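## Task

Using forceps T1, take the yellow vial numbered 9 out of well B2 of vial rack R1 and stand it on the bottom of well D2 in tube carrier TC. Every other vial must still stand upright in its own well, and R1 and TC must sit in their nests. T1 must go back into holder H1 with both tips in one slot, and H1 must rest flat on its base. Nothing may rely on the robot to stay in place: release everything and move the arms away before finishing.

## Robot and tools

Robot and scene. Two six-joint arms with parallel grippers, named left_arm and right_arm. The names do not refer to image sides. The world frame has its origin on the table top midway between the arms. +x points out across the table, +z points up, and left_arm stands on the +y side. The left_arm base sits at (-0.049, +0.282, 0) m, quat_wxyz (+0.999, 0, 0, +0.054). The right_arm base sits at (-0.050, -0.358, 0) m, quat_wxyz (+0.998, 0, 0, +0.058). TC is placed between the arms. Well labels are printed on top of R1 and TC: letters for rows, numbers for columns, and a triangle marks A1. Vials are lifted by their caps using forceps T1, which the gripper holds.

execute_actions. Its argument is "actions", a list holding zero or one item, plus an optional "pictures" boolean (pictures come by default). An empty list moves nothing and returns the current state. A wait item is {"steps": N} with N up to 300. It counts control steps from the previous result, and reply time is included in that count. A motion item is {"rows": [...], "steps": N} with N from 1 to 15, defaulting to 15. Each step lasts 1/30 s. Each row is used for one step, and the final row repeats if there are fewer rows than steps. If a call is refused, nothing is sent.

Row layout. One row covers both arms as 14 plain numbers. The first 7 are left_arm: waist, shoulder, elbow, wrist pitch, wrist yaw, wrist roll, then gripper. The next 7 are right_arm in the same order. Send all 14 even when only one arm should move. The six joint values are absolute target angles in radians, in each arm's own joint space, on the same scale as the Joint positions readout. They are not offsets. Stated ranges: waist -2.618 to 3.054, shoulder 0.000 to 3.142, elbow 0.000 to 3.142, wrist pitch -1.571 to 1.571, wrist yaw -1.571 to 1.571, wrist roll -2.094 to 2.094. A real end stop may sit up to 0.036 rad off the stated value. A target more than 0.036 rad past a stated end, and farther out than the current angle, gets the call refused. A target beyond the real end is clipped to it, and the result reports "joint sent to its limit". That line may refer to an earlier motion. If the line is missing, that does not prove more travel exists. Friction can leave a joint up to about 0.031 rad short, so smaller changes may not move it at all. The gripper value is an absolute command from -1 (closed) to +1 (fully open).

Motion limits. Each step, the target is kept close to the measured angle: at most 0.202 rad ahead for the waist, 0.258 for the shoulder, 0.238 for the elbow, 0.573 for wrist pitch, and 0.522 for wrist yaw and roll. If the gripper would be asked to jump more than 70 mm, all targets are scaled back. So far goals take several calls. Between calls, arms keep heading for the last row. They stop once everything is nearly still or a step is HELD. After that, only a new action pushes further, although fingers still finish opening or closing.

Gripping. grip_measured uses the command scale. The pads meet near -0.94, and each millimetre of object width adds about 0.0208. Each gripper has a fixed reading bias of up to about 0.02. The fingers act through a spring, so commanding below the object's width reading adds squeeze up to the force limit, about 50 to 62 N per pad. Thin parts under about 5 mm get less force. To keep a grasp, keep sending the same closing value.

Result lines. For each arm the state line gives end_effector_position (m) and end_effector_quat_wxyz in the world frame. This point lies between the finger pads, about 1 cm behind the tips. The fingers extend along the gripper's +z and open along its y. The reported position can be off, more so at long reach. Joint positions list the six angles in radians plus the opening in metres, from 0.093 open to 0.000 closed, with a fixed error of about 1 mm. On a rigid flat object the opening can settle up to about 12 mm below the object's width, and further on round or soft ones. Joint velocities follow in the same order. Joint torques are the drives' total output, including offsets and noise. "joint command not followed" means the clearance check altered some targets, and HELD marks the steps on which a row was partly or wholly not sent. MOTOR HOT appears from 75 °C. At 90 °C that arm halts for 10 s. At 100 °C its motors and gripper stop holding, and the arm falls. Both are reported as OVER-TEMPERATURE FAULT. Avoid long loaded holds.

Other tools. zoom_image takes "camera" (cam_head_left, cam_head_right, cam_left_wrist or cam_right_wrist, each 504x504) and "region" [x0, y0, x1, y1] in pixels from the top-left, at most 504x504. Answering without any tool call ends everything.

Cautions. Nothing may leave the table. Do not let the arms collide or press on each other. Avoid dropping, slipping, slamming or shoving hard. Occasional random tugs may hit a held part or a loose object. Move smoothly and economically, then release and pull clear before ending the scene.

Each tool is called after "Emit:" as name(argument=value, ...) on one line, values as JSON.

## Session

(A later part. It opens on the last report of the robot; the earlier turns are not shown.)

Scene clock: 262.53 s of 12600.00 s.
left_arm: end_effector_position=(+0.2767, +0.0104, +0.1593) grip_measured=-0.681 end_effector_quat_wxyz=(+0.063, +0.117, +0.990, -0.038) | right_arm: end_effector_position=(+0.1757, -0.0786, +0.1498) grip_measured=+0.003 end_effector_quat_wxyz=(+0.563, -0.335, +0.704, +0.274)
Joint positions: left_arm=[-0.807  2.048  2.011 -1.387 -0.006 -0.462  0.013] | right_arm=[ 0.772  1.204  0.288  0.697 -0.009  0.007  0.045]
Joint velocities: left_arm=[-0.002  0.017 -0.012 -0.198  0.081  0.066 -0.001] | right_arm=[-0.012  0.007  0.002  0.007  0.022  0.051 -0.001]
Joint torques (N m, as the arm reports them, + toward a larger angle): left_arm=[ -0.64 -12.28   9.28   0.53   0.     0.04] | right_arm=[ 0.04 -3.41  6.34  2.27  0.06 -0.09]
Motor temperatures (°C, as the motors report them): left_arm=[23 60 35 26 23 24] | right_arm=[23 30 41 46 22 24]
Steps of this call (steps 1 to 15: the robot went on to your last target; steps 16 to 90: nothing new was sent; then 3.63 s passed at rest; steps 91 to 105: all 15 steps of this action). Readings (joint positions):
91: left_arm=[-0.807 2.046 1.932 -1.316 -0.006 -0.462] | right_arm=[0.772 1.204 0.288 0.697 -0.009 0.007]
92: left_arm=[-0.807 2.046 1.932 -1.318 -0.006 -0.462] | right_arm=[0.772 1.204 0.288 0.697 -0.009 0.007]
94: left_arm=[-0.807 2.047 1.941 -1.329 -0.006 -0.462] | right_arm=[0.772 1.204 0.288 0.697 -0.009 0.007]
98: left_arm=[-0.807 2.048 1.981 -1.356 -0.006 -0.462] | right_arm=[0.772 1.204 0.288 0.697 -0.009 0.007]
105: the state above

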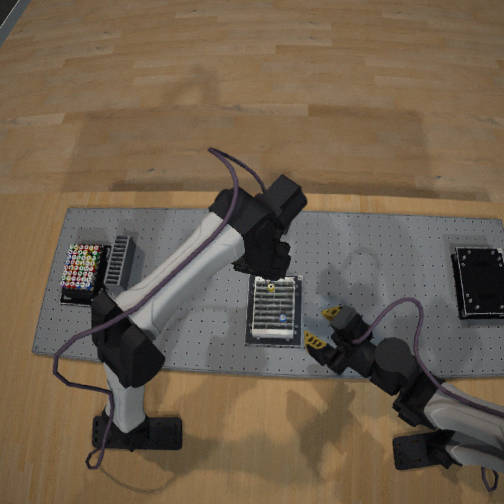

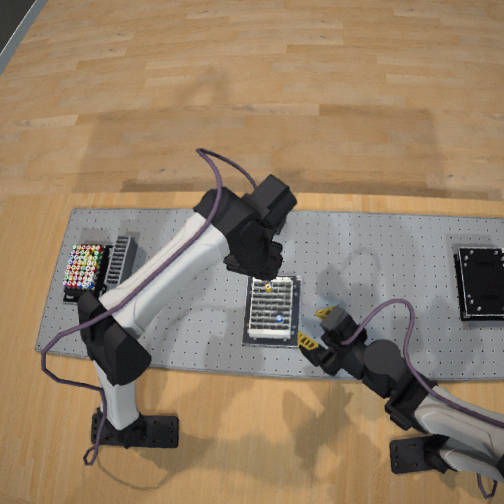

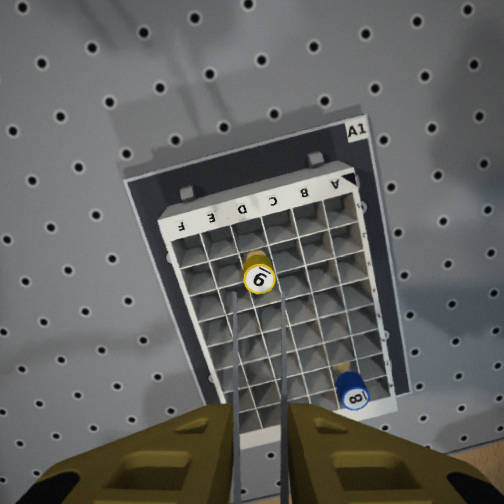

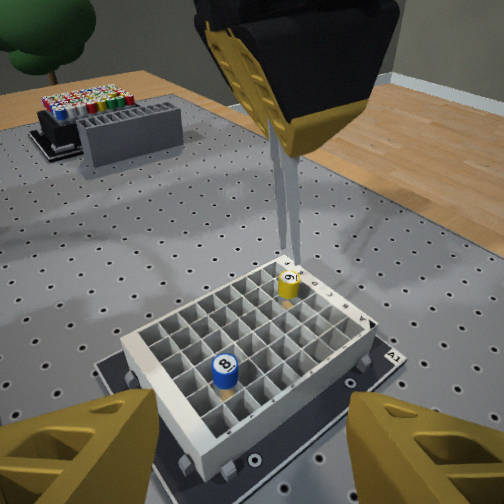

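Good. Close forceps, lift, swing.

Emit:
execute_actions(actions=[{"rows":[[-0.807,2.05,2.05,-1.43,0,-0.46,-0.74,0.775,1.2,0.28,0.72,0,0,0],[-0.807,2.05,2.06,-1.44,0,-0.46,-0.77,0.775,1.2,0.28,0.72,0,0,0],[-0.807,2.05,2.07,-1.45,0,-0.46,-0.80,0.775,1.2,0.28,0.72,0,0,0],[-0.807,2.05,2.08,-1.46,0,-0.46,-0.80,0.775,1.2,0.28,0.72,0,0,0],[-0.807,2.05,2.09,-1.465,0,-0.46,-0.80,0.775,1.2,0.28,0.72,0,0,0]],"steps":15}], pictures=false)

Emit:
execute_actions(actions=[{"rows":[[-0.79,2.05,2.09,-1.465,0,-0.45,-0.80,0.775,1.2,0.28,0.72,0,0,0],[-0.77,2.05,2.09,-1.465,0,-0.435,-0.80,0.775,1.2,0.28,0.72,0,0,0],[-0.75,2.05,2.09,-1.465,0,-0.42,-0.80,0.775,1.2,0.28,0.72,0,0,0],[-0.73,2.05,2.09,-1.465,0,-0.405,-0.80,0.775,1.2,0.28,0.72,0,0,0],[-0.70,2.05,2.09,-1.465,0,-0.385,-0.80,0.775,1.2,0.28,0.72,0,0,0],[-0.67,2.05,2.09,-1.465,0,-0.365,-0.80,0.775,1.2,0.28,0.72,0,0,0],[-0.64,2.05,2.09,-1.465,0,-0.34,-0.80,0.775,1.2,0.28,0.72,0,0,0],[-0.61,2.05,2.09,-1.465,0,-0.32,-0.80,0.775,1.2,0.28,0.72,0,0,0],[-0.58,2.05,2.09,-1.465,0,-0.30,-0.80,0.775,1.2,0.28,0.72,0,0,0],[-0.55,2.05,2.09,-1.465,0,-0.275,-0.80,0.775,1.2,0.28,0.72,0,0,0],[-0.52,2.05,2.09,-1.465,0,-0.255,-0.80,0.775,1.2,0.28,0.72,0,0,0],[-0.49,2.05,2.09,-1.465,0,-0.23,-0.80,0.775,1.2,0.28,0.72,0,0,0],[-0.46,2.05,2.09,-1.465,0,-0.21,-0.80,0.775,1.2,0.28,0.72,0,0,0],[-0.43,2.05,2.09,-1.465,0,-0.19,-0.80,0.775,1.2,0.28,0.72,0,0,0],[-0.40,2.05,2.09,-1.465,0,-0.17,-0.80,0.775,1.2,0.28,0.72,0,0,0]],"steps":15}], pictures=false)

Emit:
execute_actions(actions=[{"rows":[[-0.37,2.05,2.09,-1.465,0,-0.15,-0.80,0.775,1.2,0.28,0.72,0,0,0],[-0.34,2.05,2.09,-1.465,0,-0.125,-0.80,0.775,1.2,0.28,0.72,0,0,0],[-0.31,2.05,2.09,-1.465,0,-0.10,-0.80,0.775,1.2,0.28,0.72,0,0,0],[-0.28,2.05,2.09,-1.465,0,-0.08,-0.80,0.775,1.2,0.28,0.72,0,0,0],[-0.25,2.05,2.09,-1.465,0,-0.06,-0.80,0.775,1.2,0.28,0.72,0,0,0],[-0.22,2.05,2.09,-1.465,0,-0.04,-0.80,0.775,1.2,0.28,0.72,0,0,0],[-0.19,2.05,2.09,-1.465,0,-0.015,-0.80,0.775,1.2,0.28,0.72,0,0,0],[-0.16,2.05,2.09,-1.465,0,0.005,-0.80,0.775,1.2,0.28,0.72,0,0,0],[-0.13,2.05,2.09,-1.465,0,0.03,-0.80,0.775,1.2,0.28,0.72,0,0,0],[-0.10,2.05,2.09,-1.465,0,0.05,-0.80,0.775,1.2,0.28,0.72,0,0,0],[-0.07,2.05,2.09,-1.465,0,0.07,-0.80,0.775,1.2,0.28,0.72,0,0,0],[-0.04,2.05,2.09,-1.465,0,0.09,-0.80,0.775,1.2,0.28,0.72,0,0,0],[-0.01,2.05,2.09,-1.465,0,0.11,-0.80,0.775,1.2,0.28,0.72,0,0,0],[0.015,2.05,2.09,-1.465,0,0.13,-0.80,0.775,1.2,0.28,0.72,0,0,0],[0.035,2.05,2.09,-1.465,0,0.145,-0.80,0.775,1.2,0.28,0.72,0,0,0]],"steps":15}], pictures=false)

Emit:
execute_actions(actions=[{"rows":[[0.055,2.05,2.09,-1.465,0,0.16,-0.80,0.775,1.2,0.28,0.72,0,0,0],[0.07,2.05,2.09,-1.465,0,0.17,-0.80,0.775,1.2,0.28,0.72,0,0,0],[0.08,2.05,2.09,-1.465,0,0.18,-0.80,0.775,1.2,0.28,0.72,0,0,0],[0.09,2.05,2.09,-1.465,0,0.18,-0.80,0.775,1.2,0.28,0.72,0,0,0]],"steps":15}])

Emit:
zoom_image(camera="cam_right_wrist", region=[20, 0, 260, 240])

Scene clock: 276.63 s of 12600.00 s.
left_arm: end_effector_position=(+0.2736, +0.0130, +0.1732) grip_measured=-0.798 end_effector_quat_wxyz=(+0.061, +0.117, +0.991, -0.037) | right_arm: end_effector_position=(+0.1757, -0.0786, +0.1498) grip_measured=+0.003 end_effector_quat_wxyz=(+0.563, -0.335, +0.704, +0.274)
Joint positions: left_arm=[-0.807  2.05   2.071 -1.45  -0.006 -0.462  0.007] | right_arm=[ 0.772  1.204  0.288  0.697 -0.009  0.007  0.045]
Joint velocities: left_arm=[-0.017  0.007 -0.007 -0.095  0.007  0.007 -0.001] | right_arm=[-0.002  0.002  0.002  0.007  0.051  0.007  0.001]
Joint torques (N m, as the arm reports them, + toward a larger angle): left_arm=[ -0.6  -12.29   9.11   0.49   0.08   0.04] | right_arm=[ 0.14 -3.55  6.28  2.24  0.08 -0.12]
Motor temperatures (°C, as the motors report them): left_arm=[23 59 36 26 23 24] | right_arm=[23 30 41 46 22 24]
Steps of this call (steps 1 to 30: the robot went on to your last target; steps 31 to 90: nothing new was sent; then 10.60 s passed at rest; steps 91 to 105: all 15 steps of this action). Readings (joint positions):
91: left_arm=[-0.807 2.048 2.015 -1.401 -0.006 -0.462] | right_arm=[0.772 1.204 0.288 0.697 -0.009 0.007]
92: left_arm=[-0.807 2.049 2.021 -1.407 -0.006 -0.462] | right_arm=[0.772 1.204 0.288 0.697 -0.009 0.007]
94: left_arm=[-0.807 2.050 2.039 -1.420 -0.006 -0.462] | right_arm=[0.772 1.204 0.288 0.697 -0.009 0.007]
98: left_arm=[-0.807 2.050 2.070 -1.437 -0.006 -0.462] | right_arm=[0.772 1.204 0.288 0.697 -0.009 0.007]
105: the state above

Scene clock: 277.13 s of 12600.00 s.
left_arm: end_effector_position=(+0.3463, +0.1406, +0.1732) grip_measured=-0.798 end_effector_quat_wxyz=(+0.067, +0.042, +0.997, -0.022) | right_arm: end_effector_position=(+0.1757, -0.0786, +0.1498) grip_measured=+0.003 end_effector_quat_wxyz=(+0.563, -0.335, +0.704, +0.274)
Joint positions: left_arm=[-0.453  2.05   2.071 -1.451  0.001 -0.261  0.007] | right_arm=[ 0.772  1.204  0.288  0.697 -0.009  0.007  0.045]
Joint velocities: left_arm=[ 0.818 -0.022 -0.007 -0.022  0.022  0.505 -0.   ] | right_arm=[ 0.002  0.002 -0.027  0.022 -0.037 -0.022 -0.001]
Joint torques (N m, as the arm reports them, + toward a larger angle): left_arm=[ -0.28 -12.38   9.15   0.49   0.03   0.08] | right_arm=[ 0.21 -3.63  6.21  2.3   0.05 -0.12]
Motor temperatures (°C, as the motors report them): left_arm=[23 59 36 26 23 24] | right_arm=[23 30 41 46 22 24]
Steps of this call (steps 1 to 15: all 15 steps of this action). Readings (joint positions):
1: left_arm=[-0.806 2.050 2.071 -1.450 -0.006 -0.461] | right_arm=[0.772 1.204 0.288 0.697 -0.009 0.007]
2: left_arm=[-0.803 2.050 2.071 -1.451 -0.005 -0.458] | right_arm=[0.772 1.204 0.288 0.697 -0.009 0.007]
4: left_arm=[-0.784 2.050 2.071 -1.451 -0.001 -0.445] | right_arm=[0.772 1.204 0.288 0.697 -0.009 0.007]
8: left_arm=[-0.683 2.050 2.071 -1.451 0.003 -0.393] | right_arm=[0.772 1.204 0.288 0.697 -0.009 0.007]
15: the state above

Scene clock: 277.63 s of 12600.00 s.
left_arm: end_effector_position=(+0.3688, +0.3238, +0.1732) grip_measured=-0.798 end_effector_quat_wxyz=(+0.071, -0.022, +0.997, +0.005) | right_arm: end_effector_position=(+0.1757, -0.0786, +0.1498) grip_measured=+0.003 end_effector_quat_wxyz=(+0.563, -0.335, +0.704, +0.274)
Joint positions: left_arm=[-0.009  2.05   2.071 -1.451  0.001  0.056  0.007] | right_arm=[ 0.772  1.204  0.288  0.697 -0.009  0.007  0.045]
Joint velocities: left_arm=[ 0.759 -0.007 -0.007 -0.139 -0.022  0.549  0.   ] | right_arm=[ 0.002 -0.007  0.022 -0.007  0.037 -0.037 -0.001]
Joint torques (N m, as the arm reports them, + toward a larger angle): left_arm=[ -0.79 -12.39   9.21   0.41   0.06   0.09] | right_arm=[ 0.27 -3.36  6.21  2.22  0.02 -0.1 ]
Motor temperatures (°C, as the motors report them): left_arm=[23 59 36 26 23 24] | right_arm=[23 30 41 46 22 24]
Steps of this call (steps 1 to 15: all 15 steps of this action). Readings (joint positions):
1: left_arm=[-0.424 2.050 2.071 -1.451 0.001 -0.241] | right_arm=[0.772 1.204 0.288 0.697 -0.009 0.007]
2: left_arm=[-0.395 2.050 2.071 -1.451 0.001 -0.220] | right_arm=[0.772 1.204 0.288 0.697 -0.009 0.007]
4: left_arm=[-0.337 2.050 2.071 -1.451 0.001 -0.177] | right_arm=[0.772 1.204 0.288 0.697 -0.009 0.007]
8: left_arm=[-0.218 2.050 2.071 -1.451 0.001 -0.092] | right_arm=[0.772 1.204 0.288 0.697 -0.009 0.007]
15: the state above

Scene clock: 278.13 s of 12600.00 s.
left_arm: end_effector_position=(+0.3620, +0.3665, +0.1731) grip_measured=-0.798 end_effector_quat_wxyz=(+0.069, -0.017, +0.997, +0.014) | right_arm: end_effector_position=(+0.1757, -0.0786, +0.1498) grip_measured=+0.003 end_effector_quat_wxyz=(+0.563, -0.335, +0.704, +0.274)
Joint positions: left_arm=[ 0.093  2.05   2.071 -1.452 -0.002  0.168  0.007] | right_arm=[ 0.772  1.204  0.288  0.697 -0.009  0.007  0.045]
Joint velocities: left_arm=[-0.007 -0.007 -0.012 -0.037 -0.095  0.007 -0.   ] | right_arm=[ 0.002  0.007  0.012 -0.022 -0.007  0.022 -0.002]
Joint torques (N m, as the arm reports them, + toward a larger angle): left_arm=[ -0.63 -12.28   9.08   0.47   0.06   0.12] | right_arm=[ 0.16 -3.4   6.21  2.29  0.09 -0.05]
Motor temperatures (°C, as the motors report them): left_arm=[23 59 36 26 23 24] | right_arm=[23 30 41 46 22 24]
Steps of this call (steps 1 to 15: all 15 steps of this action). Readings (joint positions):
1: left_arm=[0.017 2.050 2.071 -1.451 0.001 0.075] | right_arm=[0.772 1.204 0.288 0.697 -0.009 0.007]
2: left_arm=[0.040 2.050 2.071 -1.451 0.000 0.092] | right_arm=[0.772 1.204 0.288 0.697 -0.009 0.007]
4: left_arm=[0.075 2.050 2.071 -1.451 -0.000 0.120] | right_arm=[0.772 1.204 0.288 0.697 -0.009 0.007]
8: left_arm=[0.094 2.050 2.071 -1.451 -0.002 0.150] | right_arm=[0.772 1.204 0.288 0.697 -0.009 0.007]
15: the state above

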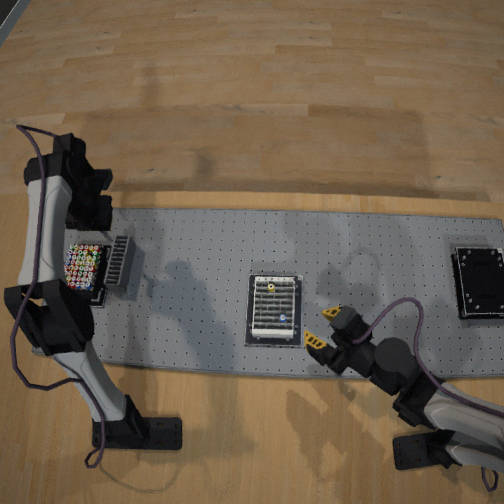

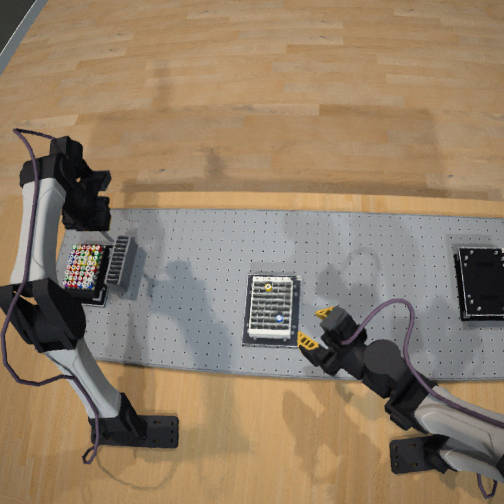

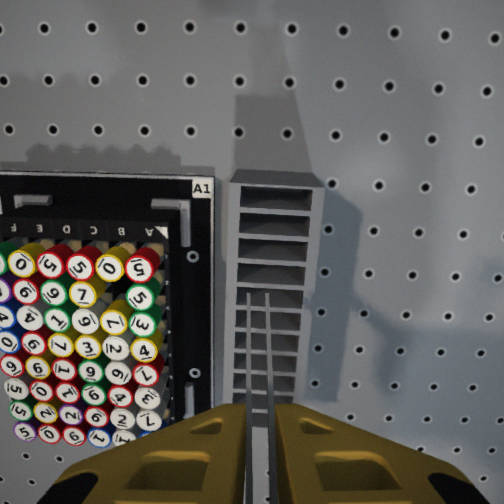

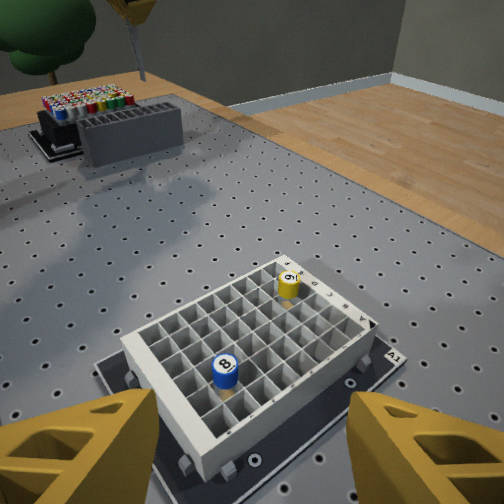

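Region (20, 0, 260, 240) of cam_right_wrist's 504x504 image, scaled by 2.100, with more detail than that image has.

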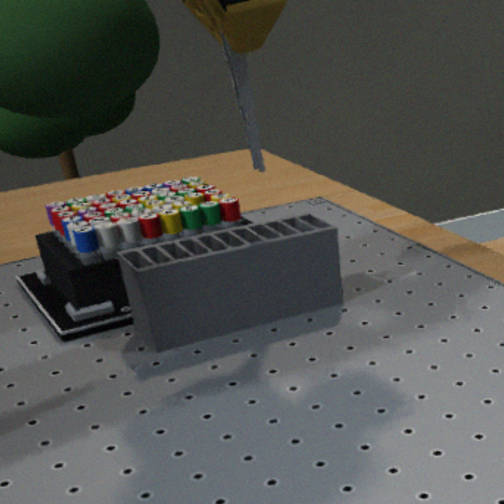

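Emit:
execute_actions(actions=[{"rows":[[0.073,2.04,2.04,-1.43,0,0.2,-0.80,0.775,1.2,0.28,0.72,0,0,0],[0.073,2.04,2.02,-1.41,0,0.2,-0.80,0.775,1.2,0.28,0.72,0,0,0],[0.073,2.035,2.0,-1.39,0,0.2,-0.80,0.775,1.2,0.28,0.72,0,0,0],[0.073,2.035,1.98,-1.37,0,0.2,-0.80,0.775,1.2,0.28,0.72,0,0,0],[0.073,2.03,1.96,-1.355,0,0.2,-0.80,0.775,1.2,0.28,0.72,0,0,0]],"steps":15}])

Emit:
zoom_image(camera="cam_right_wrist", region=[70, 30, 210, 170])

Emit:
zoom_image(camera="cam_left_wrist", region=[160, 160, 400, 400])

Scene clock: 282.87 s of 12600.00 s.
left_arm: end_effector_position=(+0.3620, +0.3615, +0.1487) grip_measured=-0.798 end_effector_quat_wxyz=(+0.058, +0.001, +0.998, +0.012) | right_arm: end_effector_position=(+0.1757, -0.0786, +0.1498) grip_measured=+0.003 end_effector_quat_wxyz=(+0.563, -0.335, +0.704, +0.274)
Joint positions: left_arm=[ 0.081  2.045  1.969 -1.376 -0.002  0.191  0.007] | right_arm=[ 0.772  1.204  0.288  0.697 -0.009  0.007  0.045]
Joint velocities: left_arm=[-0.007  0.007  0.012  0.051  0.022 -0.066 -0.   ] | right_arm=[-0.002 -0.002  0.022 -0.007 -0.022  0.066 -0.001]
Joint torques (N m, as the arm reports them, + toward a larger angle): left_arm=[ -1.15 -13.73   6.87   0.65   0.05   0.1 ] | right_arm=[ 0.09 -3.6   6.23  2.3   0.07 -0.1 ]
Motor temperatures (°C, as the motors report them): left_arm=[23 59 36 26 23 24] | right_arm=[23 30 41 46 22 24]
Steps of this call (steps 1 to 15: the robot went on to your last target; steps 16 to 90: nothing new was sent; then 1.23 s passed at rest; steps 91 to 105: all 15 steps of this action). Readings (joint positions):
91: left_arm=[0.093 2.050 2.069 -1.450 -0.002 0.175] | right_arm=[0.772 1.204 0.288 0.697 -0.009 0.007]
92: left_arm=[0.091 2.048 2.061 -1.445 -0.002 0.179] | right_arm=[0.772 1.204 0.288 0.697 -0.009 0.007]
94: left_arm=[0.086 2.046 2.030 -1.425 -0.002 0.184] | right_arm=[0.772 1.204 0.288 0.697 -0.009 0.007]
98: left_arm=[0.081 2.045 1.971 -1.396 -0.002 0.189] | right_arm=[0.772 1.204 0.288 0.697 -0.009 0.007]
105: the state above

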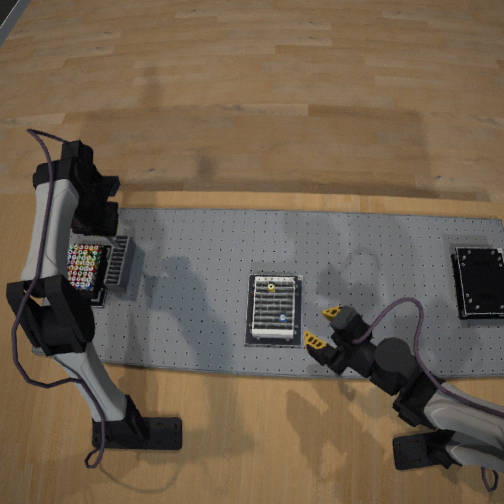

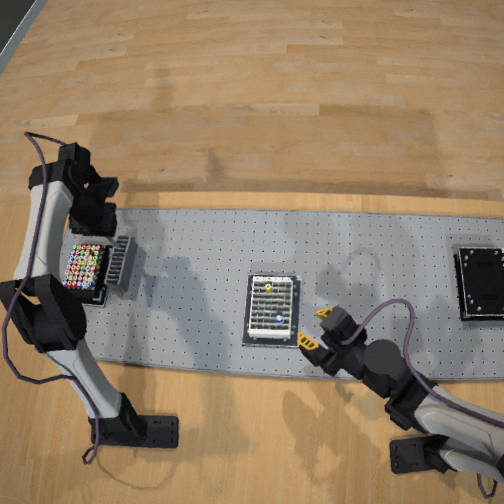

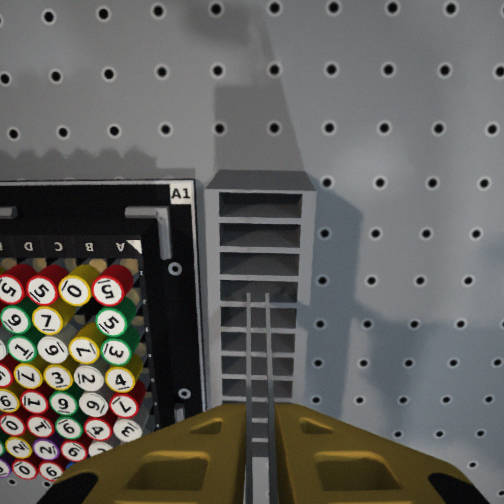

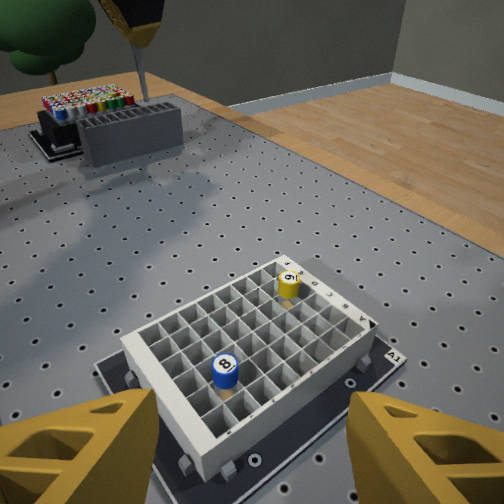

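Region (70, 30, 210, 170) of cam_right_wrist's 504x504 image, scaled by 3.600, with more detail than that image has.

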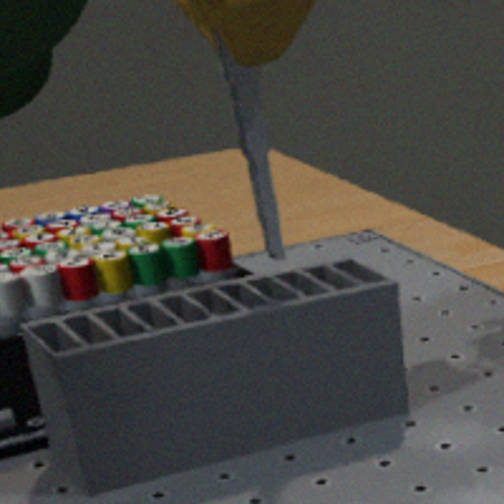

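Region (160, 160, 400, 400) of cam_left_wrist's 504x504 image, scaled by 2.100, with more detail than that image has.

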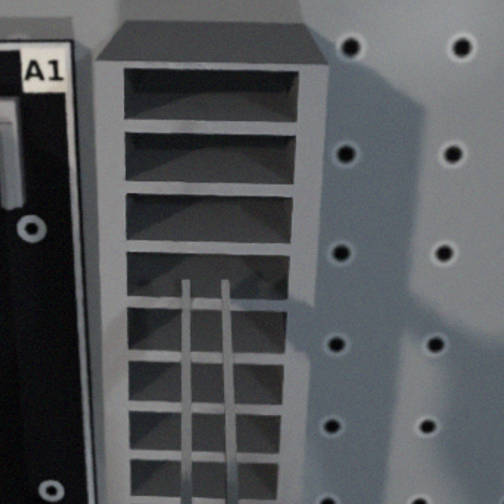

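Emit:
execute_actions(actions=[{"rows":[[0.073,2.025,1.94,-1.345,0,0.2,-0.80,0.775,1.2,0.28,0.72,0,0,0],[0.073,2.025,1.915,-1.325,0,0.2,-0.80,0.775,1.2,0.28,0.72,0,0,0]],"steps":15}])

Emit:
zoom_image(camera="cam_right_wrist", region=[70, 30, 210, 170])

Emit:
zoom_image(camera="cam_left_wrist", region=[160, 160, 400, 400])

Scene clock: 290.13 s of 12600.00 s.
left_arm: end_effector_position=(+0.3614, +0.3614, +0.1401) grip_measured=-0.798 end_effector_quat_wxyz=(+0.057, +0.001, +0.998, +0.012) | right_arm: end_effector_position=(+0.1757, -0.0786, +0.1498) grip_measured=+0.003 end_effector_quat_wxyz=(+0.563, -0.335, +0.704, +0.274)
Joint positions: left_arm=[ 0.081  2.04   1.927 -1.342 -0.002  0.192  0.007] | right_arm=[ 0.772  1.204  0.288  0.697 -0.009  0.007  0.045]
Joint velocities: left_arm=[-0.007  0.002 -0.017 -0.095 -0.022  0.081  0.   ] | right_arm=[ 0.012  0.007 -0.002  0.022 -0.007 -0.037 -0.   ]
Joint torques (N m, as the arm reports them, + toward a larger angle): left_arm=[ -1.23 -13.78   6.6    0.68   0.06   0.09] | right_arm=[ 0.17 -3.48  6.25  2.27  0.05 -0.07]
Motor temperatures (°C, as the motors report them): left_arm=[23 60 36 26 23 24] | right_arm=[23 30 41 46 22 24]
Steps of this call (steps 1 to 15: the robot went on to your last target; steps 16 to 90: nothing new was sent; then 3.77 s passed at rest; steps 91 to 105: all 15 steps of this action). Readings (joint positions):
91: left_arm=[0.081 2.045 1.966 -1.368 -0.002 0.192] | right_arm=[0.772 1.204 0.288 0.697 -0.009 0.007]
92: left_arm=[0.081 2.042 1.957 -1.361 -0.002 0.192] | right_arm=[0.772 1.204 0.288 0.697 -0.009 0.007]
94: left_arm=[0.081 2.040 1.939 -1.353 -0.002 0.192] | right_arm=[0.772 1.204 0.288 0.697 -0.009 0.007]
98: left_arm=[0.081 2.040 1.927 -1.349 -0.002 0.192] | right_arm=[0.772 1.204 0.288 0.697 -0.009 0.007]
105: the state above

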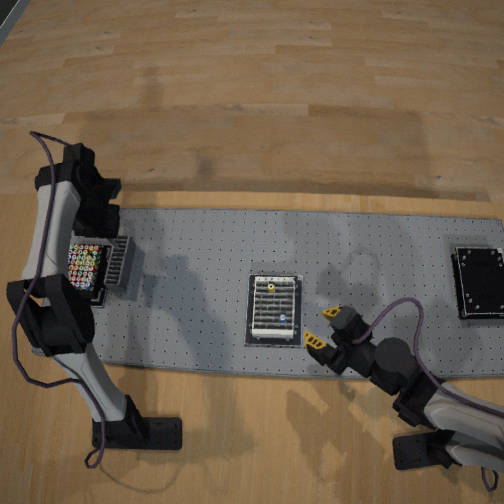

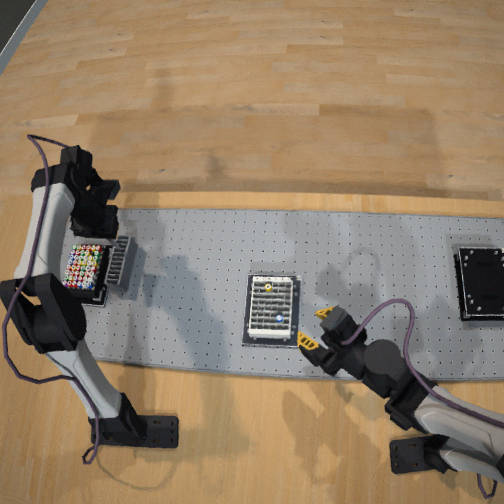

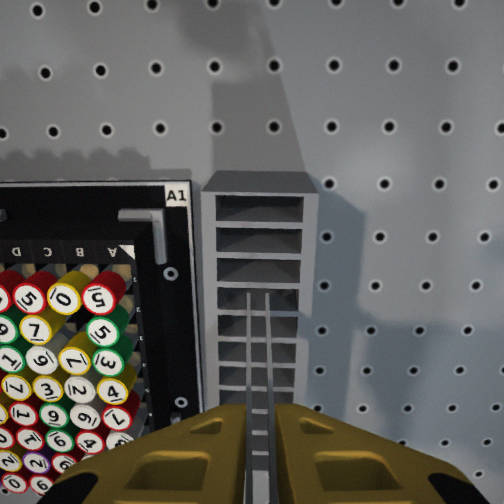

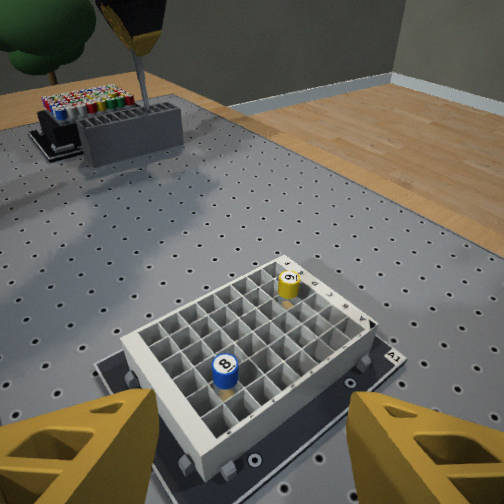

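Region (70, 30, 210, 170) of cam_right_wrist's 504x504 image, scaled by 3.600, with more detail than that image has.

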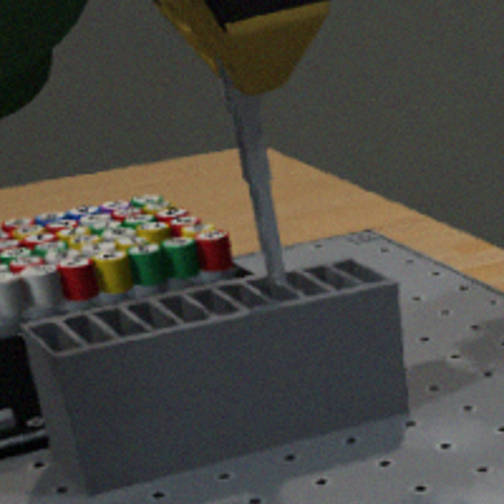

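Region (160, 160, 400, 400) of cam_left_wrist's 504x504 image, scaled by 2.100, with more detail than that image has.

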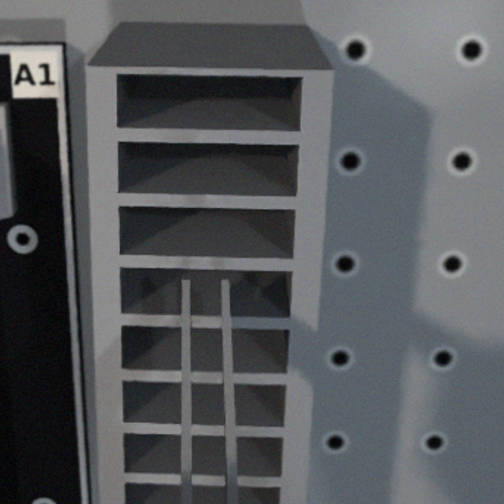

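Emit:
execute_actions(actions=[{"rows":[[0.073,2.02,1.895,-1.315,0,0.2,-0.80,0.775,1.2,0.28,0.72,0,0,0],[0.073,2.02,1.873,-1.297,0,0.2,-0.80,0.775,1.2,0.28,0.72,0,0,0]],"steps":15}])

Emit:
zoom_image(camera="cam_right_wrist", region=[70, 30, 210, 170])

Emit:
zoom_image(camera="cam_left_wrist", region=[160, 160, 400, 400])

Scene clock: 293.40 s of 12600.00 s.
left_arm: end_effector_position=(+0.3594, +0.3610, +0.1313) grip_measured=-0.798 end_effector_quat_wxyz=(+0.053, +0.001, +0.999, +0.011) | right_arm: end_effector_position=(+0.1757, -0.0786, +0.1498) grip_measured=+0.003 end_effector_quat_wxyz=(+0.563, -0.335, +0.704, +0.274)
Joint positions: left_arm=[ 0.081  2.035  1.885 -1.313 -0.002  0.192  0.007] | right_arm=[ 0.772  1.204  0.288  0.697 -0.009  0.007  0.045]
Joint velocities: left_arm=[-0.007 -0.002  0.007  0.037  0.007 -0.022 -0.001] | right_arm=[-0.007 -0.002 -0.002  0.007  0.007 -0.037 -0.001]
Joint torques (N m, as the arm reports them, + toward a larger angle): left_arm=[ -1.14 -13.73   6.64   0.67   0.03   0.09] | right_arm=[ 0.22 -3.44  6.26  2.24  0.06 -0.12]
Motor temperatures (°C, as the motors report them): left_arm=[23 60 36 26 23 24] | right_arm=[23 30 41 46 22 24]
Steps of this call (steps 1 to 15: the robot went on to your last target; steps 16 to 83: nothing new was sent; steps 84 to 98: all 15 steps of this action). Readings (joint positions):
84: left_arm=[0.081 2.039 1.924 -1.338 -0.002 0.192] | right_arm=[0.772 1.204 0.288 0.697 -0.009 0.007]
85: left_arm=[0.081 2.037 1.915 -1.330 -0.002 0.192] | right_arm=[0.772 1.204 0.288 0.697 -0.009 0.007]
87: left_arm=[0.081 2.035 1.897 -1.324 -0.002 0.192] | right_arm=[0.772 1.204 0.288 0.697 -0.009 0.007]
91: left_arm=[0.081 2.035 1.885 -1.319 -0.002 0.192] | right_arm=[0.772 1.204 0.288 0.697 -0.009 0.007]
98: the state above

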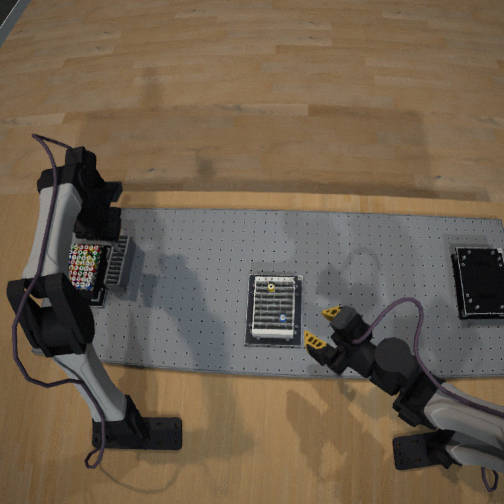

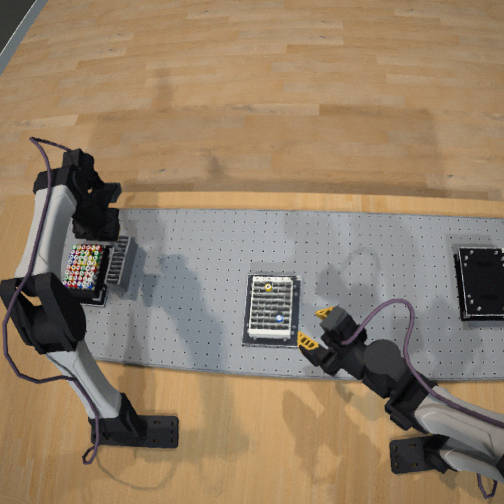

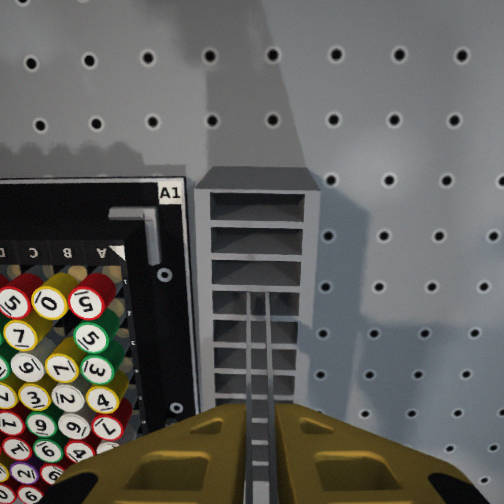

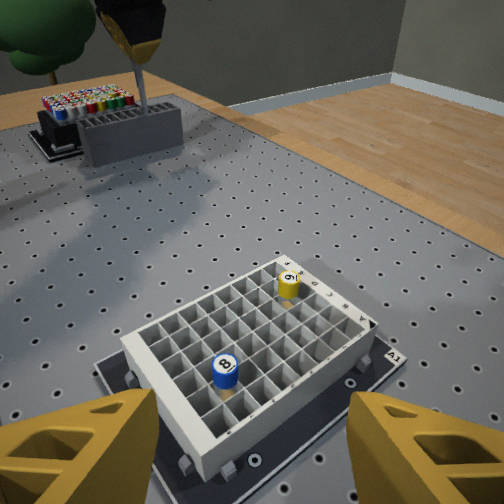

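Region (70, 30, 210, 170) of cam_right_wrist's 504x504 image, scaled by 3.600, with more detail than that image has.

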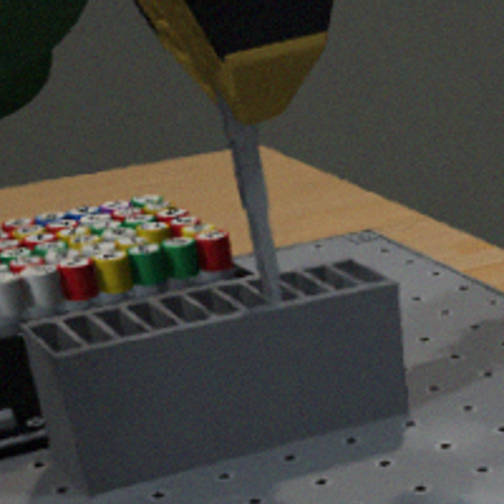

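Region (160, 160, 400, 400) of cam_left_wrist's 504x504 image, scaled by 2.100, with more detail than that image has.

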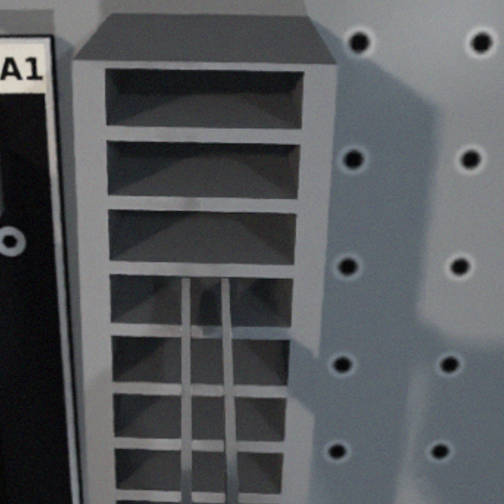

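Emit:
execute_actions(actions=[{"rows":[[0.073,2.017,1.852,-1.278,0,0.2,-0.80,0.775,1.2,0.28,0.72,0,0,0],[0.073,2.015,1.831,-1.26,0,0.2,-0.80,0.775,1.2,0.28,0.72,0,0,0]],"steps":15}], pictures=false)

Emit:
execute_actions(actions=[{"rows":[[0.073,2.012,1.81,-1.241,0,0.2,-0.80,0.775,1.2,0.28,0.72,0,0,0],[0.073,2.01,1.789,-1.223,0,0.2,-0.80,0.775,1.2,0.28,0.72,0,0,0]],"steps":15}])

Emit:
zoom_image(camera="cam_right_wrist", region=[70, 30, 210, 170])

Scene clock: 298.30 s of 12600.00 s.
left_arm: end_effector_position=(+0.3591, +0.3609, +0.1227) grip_measured=-0.798 end_effector_quat_wxyz=(+0.053, +0.001, +0.999, +0.011) | right_arm: end_effector_position=(+0.1757, -0.0786, +0.1498) grip_measured=+0.003 end_effector_quat_wxyz=(+0.563, -0.335, +0.704, +0.274)
Joint positions: left_arm=[ 0.081  2.031  1.844 -1.276 -0.002  0.192  0.007] | right_arm=[ 0.772  1.204  0.288  0.697 -0.009  0.007  0.045]
Joint velocities: left_arm=[-0.007 -0.002  0.002  0.007 -0.022  0.051  0.   ] | right_arm=[-0.012 -0.007 -0.007 -0.022 -0.037  0.022 -0.001]
Joint torques (N m, as the arm reports them, + toward a larger angle): left_arm=[ -1.18 -13.71   6.54   0.66   0.08   0.11] | right_arm=[ 0.06 -3.62  6.13  2.28  0.09 -0.12]
Motor temperatures (°C, as the motors report them): left_arm=[23 60 36 26 23 24] | right_arm=[23 30 41 46 22 24]
Steps of this call (steps 1 to 15: the robot went on to your last target; steps 16 to 90: nothing new was sent; then 1.40 s passed at rest; steps 91 to 105: all 15 steps of this action). Readings (joint positions):
91: left_arm=[0.081 2.035 1.882 -1.308 -0.002 0.192] | right_arm=[0.772 1.204 0.288 0.697 -0.009 0.007]
92: left_arm=[0.081 2.032 1.872 -1.300 -0.002 0.192] | right_arm=[0.772 1.204 0.288 0.697 -0.009 0.007]
94: left_arm=[0.081 2.031 1.855 -1.291 -0.002 0.192] | right_arm=[0.772 1.204 0.288 0.697 -0.009 0.007]
98: left_arm=[0.081 2.031 1.844 -1.281 -0.002 0.192] | right_arm=[0.772 1.204 0.288 0.697 -0.009 0.007]
105: the state above

Scene clock: 298.80 s of 12600.00 s.
left_arm: end_effector_position=(+0.3587, +0.3608, +0.1143) grip_measured=-0.798 end_effector_quat_wxyz=(+0.054, +0.001, +0.998, +0.011) | right_arm: end_effector_position=(+0.1757, -0.0786, +0.1498) grip_measured=+0.003 end_effector_quat_wxyz=(+0.563, -0.335, +0.704, +0.274)
Joint positions: left_arm=[ 0.081  2.026  1.804 -1.239 -0.002  0.192  0.007] | right_arm=[ 0.772  1.204  0.288  0.697 -0.009  0.007  0.045]
Joint velocities: left_arm=[ 0.007  0.007 -0.007 -0.066  0.007 -0.066 -0.001] | right_arm=[ 0.002 -0.002 -0.017 -0.037 -0.051  0.022 -0.   ]
Joint torques (N m, as the arm reports them, + toward a larger angle): left_arm=[ -1.27 -13.65   6.51   0.68   0.03   0.08] | right_arm=[ 0.19 -3.51  6.22  2.31  0.05 -0.12]
Motor temperatures (°C, as the motors report them): left_arm=[23 60 36 26 23 24] | right_arm=[23 30 41 46 22 24]
Steps of this call (steps 1 to 15: all 15 steps of this action). Readings (joint positions):
1: left_arm=[0.081 2.030 1.841 -1.272 -0.002 0.192] | right_arm=[0.772 1.204 0.288 0.697 -0.009 0.007]
2: left_arm=[0.081 2.027 1.831 -1.263 -0.002 0.192] | right_arm=[0.772 1.204 0.288 0.697 -0.009 0.007]
4: left_arm=[0.081 2.026 1.813 -1.253 -0.002 0.192] | right_arm=[0.772 1.204 0.288 0.697 -0.009 0.007]
8: left_arm=[0.081 2.026 1.804 -1.241 -0.002 0.192] | right_arm=[0.772 1.204 0.288 0.697 -0.009 0.007]
15: the state above

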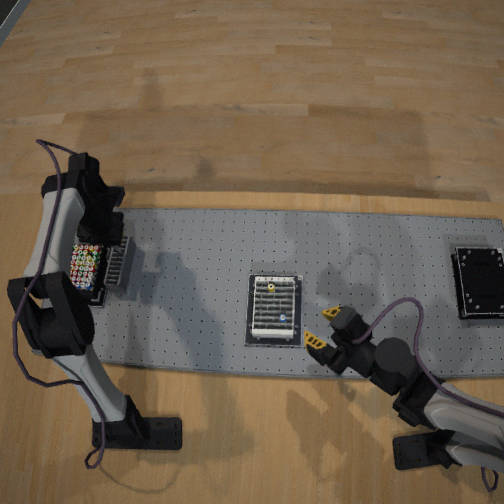

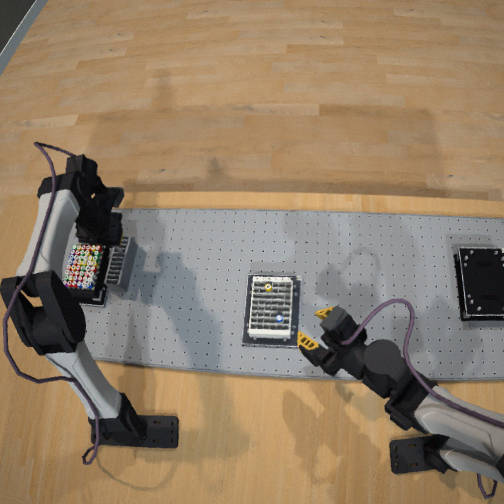

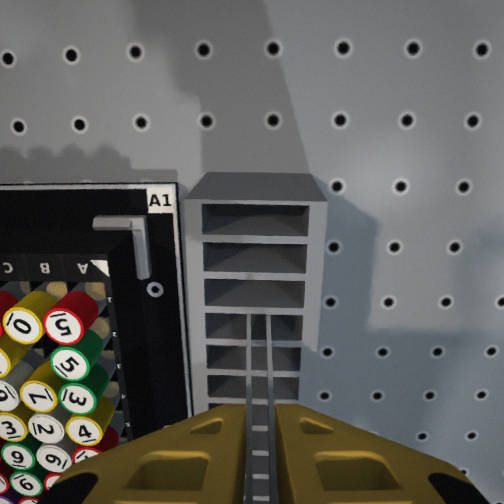

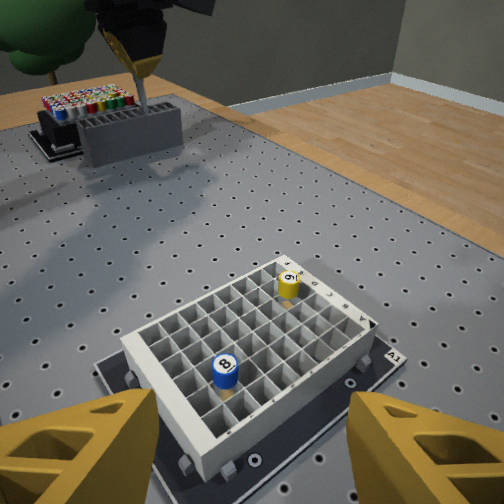

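Region (70, 30, 210, 170) of cam_right_wrist's 504x504 image, scaled by 3.600, with more detail than that image has.

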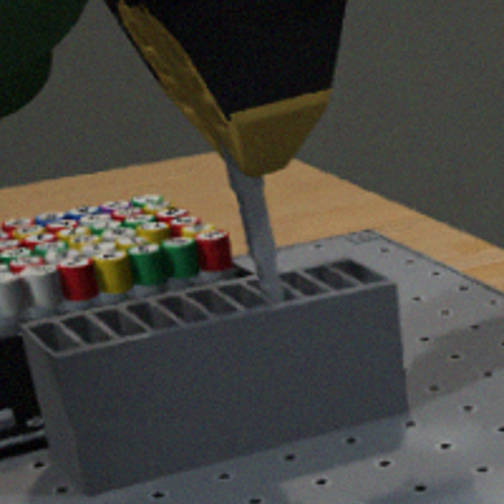

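Emit:
execute_actions(actions=[{"rows":[[0.073,2.03,1.775,-1.212,0,0.2,-0.80,0.775,1.2,0.28,0.72,0,0,0],[0.073,2.032,1.76,-1.197,0,0.2,-0.80,0.775,1.2,0.28,0.72,0,0,0]],"steps":15}])

Emit:
zoom_image(camera="cam_right_wrist", region=[70, 30, 210, 170])

Scene clock: 302.20 s of 12600.00 s.
left_arm: end_effector_position=(+0.3582, +0.3607, +0.1071) grip_measured=-0.798 end_effector_quat_wxyz=(+0.053, +0.001, +0.999, +0.011) | right_arm: end_effector_position=(+0.1757, -0.0786, +0.1498) grip_measured=+0.003 end_effector_quat_wxyz=(+0.563, -0.335, +0.704, +0.274)
Joint positions: left_arm=[ 0.081  2.026  1.775 -1.212 -0.002  0.192  0.007] | right_arm=[ 0.772  1.204  0.288  0.697 -0.009  0.007  0.045]
Joint velocities: left_arm=[ 0.002 -0.012  0.007 -0.066 -0.022  0.066 -0.001] | right_arm=[-0.007 -0.012  0.007  0.022 -0.007 -0.066  0.001]
Joint torques (N m, as the arm reports them, + toward a larger angle): left_arm=[ -1.17 -11.86   6.38   0.66   0.09   0.06] | right_arm=[ 0.11 -3.33  6.24  2.31  0.11 -0.14]
Motor temperatures (°C, as the motors report them): left_arm=[23 60 36 26 23 24] | right_arm=[23 30 41 46 22 24]
Steps of this call (steps 1 to 15: the robot went on to your last target; steps 16 to 87: nothing new was sent; steps 88 to 102: all 15 steps of this action). Readings (joint positions):
88: left_arm=[0.081 2.026 1.801 -1.236 -0.002 0.192] | right_arm=[0.772 1.204 0.288 0.697 -0.009 0.007]
89: left_arm=[0.081 2.026 1.795 -1.230 -0.002 0.192] | right_arm=[0.772 1.204 0.288 0.697 -0.009 0.007]
91: left_arm=[0.081 2.026 1.781 -1.220 -0.002 0.192] | right_arm=[0.772 1.204 0.288 0.697 -0.009 0.007]
95: left_arm=[0.081 2.026 1.775 -1.213 -0.002 0.192] | right_arm=[0.772 1.204 0.288 0.697 -0.009 0.007]
102: the state above

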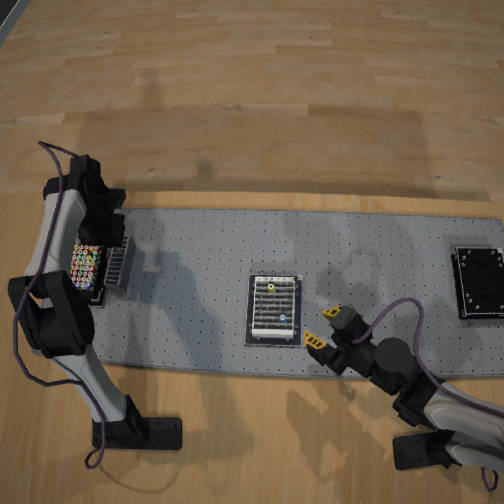

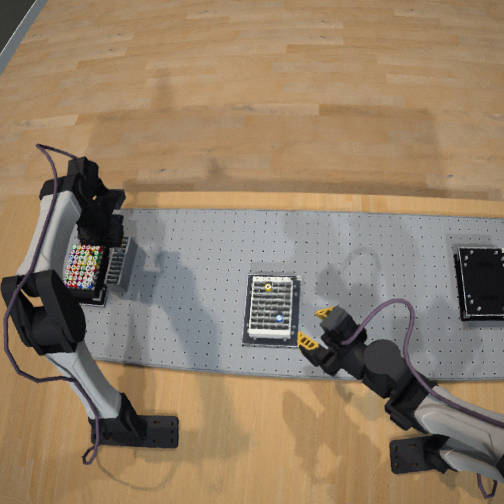

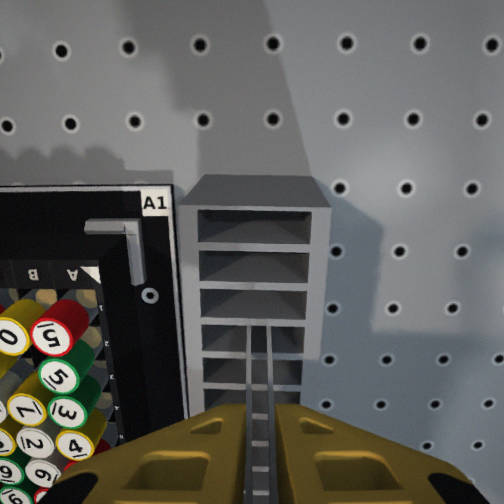

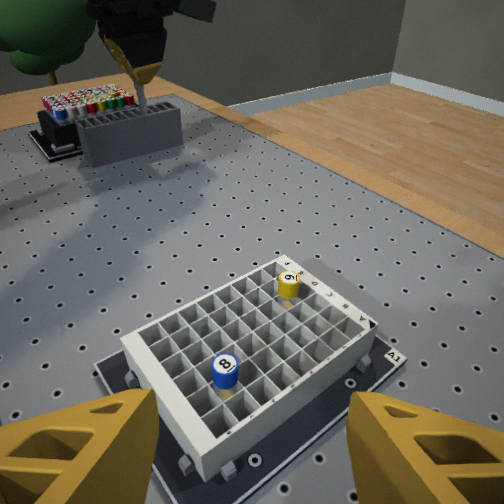

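Region (70, 30, 210, 170) of cam_right_wrist's 504x504 image, scaled by 3.600, with more detail than that image has.

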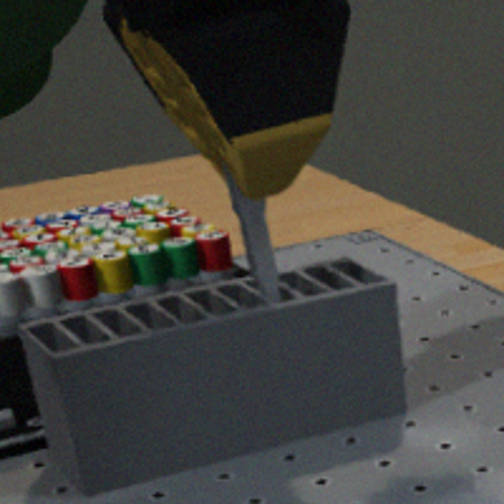

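Emit:
execute_actions(actions=[{"rows":[[0.073,2.045,1.76,-1.185,0,0.2,-0.80,0.775,1.2,0.28,0.72,0,0,0],[0.073,2.05,1.76,-1.177,0,0.2,-0.80,0.775,1.2,0.28,0.72,0,0,0]],"steps":15}])

Emit:
zoom_image(camera="cam_right_wrist", region=[70, 30, 210, 170])

Scene clock: 305.20 s of 12600.00 s.
left_arm: end_effector_position=(+0.3618, +0.3614, +0.0998) grip_measured=-0.798 end_effector_quat_wxyz=(+0.051, +0.001, +0.999, +0.011) | right_arm: end_effector_position=(+0.1757, -0.0786, +0.1498) grip_measured=+0.003 end_effector_quat_wxyz=(+0.563, -0.335, +0.704, +0.274)
Joint positions: left_arm=[ 0.081  2.045  1.775 -1.196 -0.002  0.192  0.007] | right_arm=[ 0.772  1.204  0.288  0.697 -0.009  0.007  0.045]
Joint velocities: left_arm=[ 0.002  0.002 -0.017  0.037  0.022  0.007  0.   ] | right_arm=[ 0.002 -0.022 -0.017  0.051 -0.007 -0.007 -0.001]
Joint torques (N m, as the arm reports them, + toward a larger angle): left_arm=[ -1.25 -12.27   6.63   0.72   0.05   0.07] | right_arm=[ 0.21 -3.31  6.29  2.27  0.06 -0.05]
Motor temperatures (°C, as the motors report them): left_arm=[23 60 36 26 23 24] | right_arm=[23 30 41 47 22 24]
Steps of this call (steps 1 to 15: the robot went on to your last target; steps 16 to 75: nothing new was sent; steps 76 to 90: all 15 steps of this action). Readings (joint positions):
76: left_arm=[0.081 2.026 1.775 -1.211 -0.002 0.192] | right_arm=[0.772 1.204 0.288 0.697 -0.009 0.007]
77: left_arm=[0.081 2.028 1.775 -1.208 -0.002 0.192] | right_arm=[0.772 1.204 0.288 0.697 -0.009 0.007]
79: left_arm=[0.081 2.034 1.775 -1.202 -0.002 0.192] | right_arm=[0.772 1.204 0.288 0.697 -0.009 0.007]
83: left_arm=[0.081 2.044 1.775 -1.198 -0.002 0.192] | right_arm=[0.772 1.204 0.288 0.697 -0.009 0.007]
90: the state above

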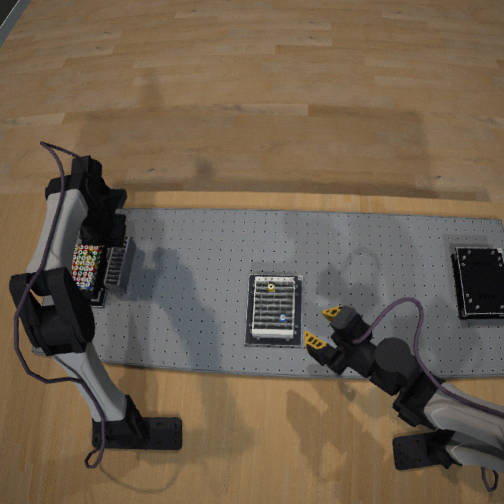

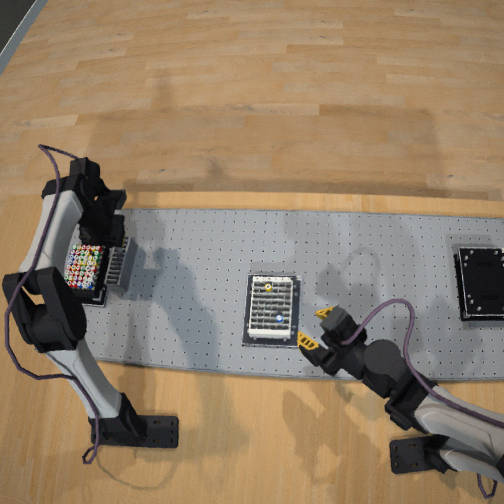

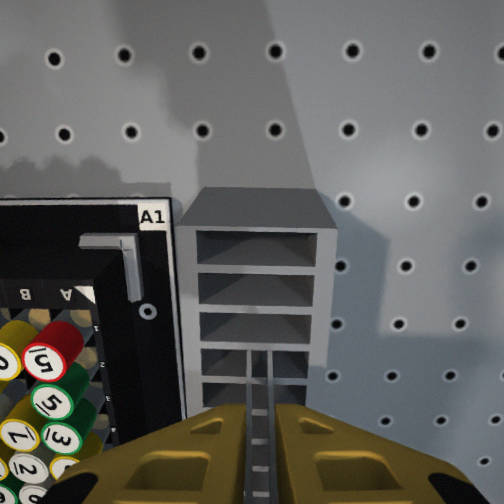

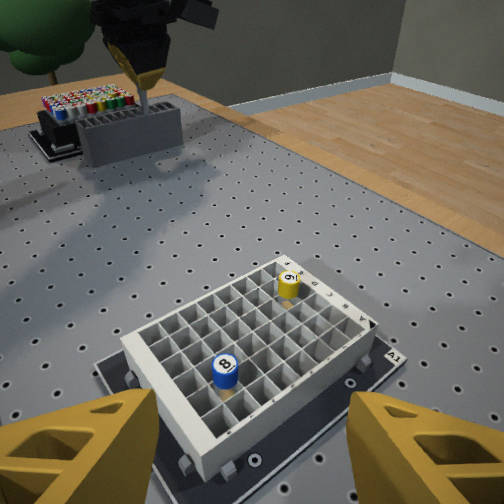

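Region (70, 30, 210, 170) of cam_right_wrist's 504x504 image, scaled by 3.600, with more detail than that image has.

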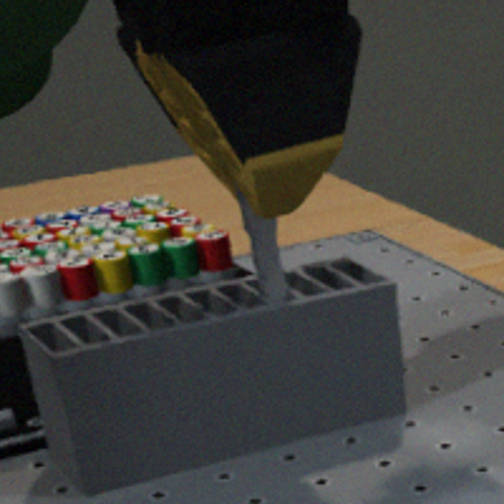

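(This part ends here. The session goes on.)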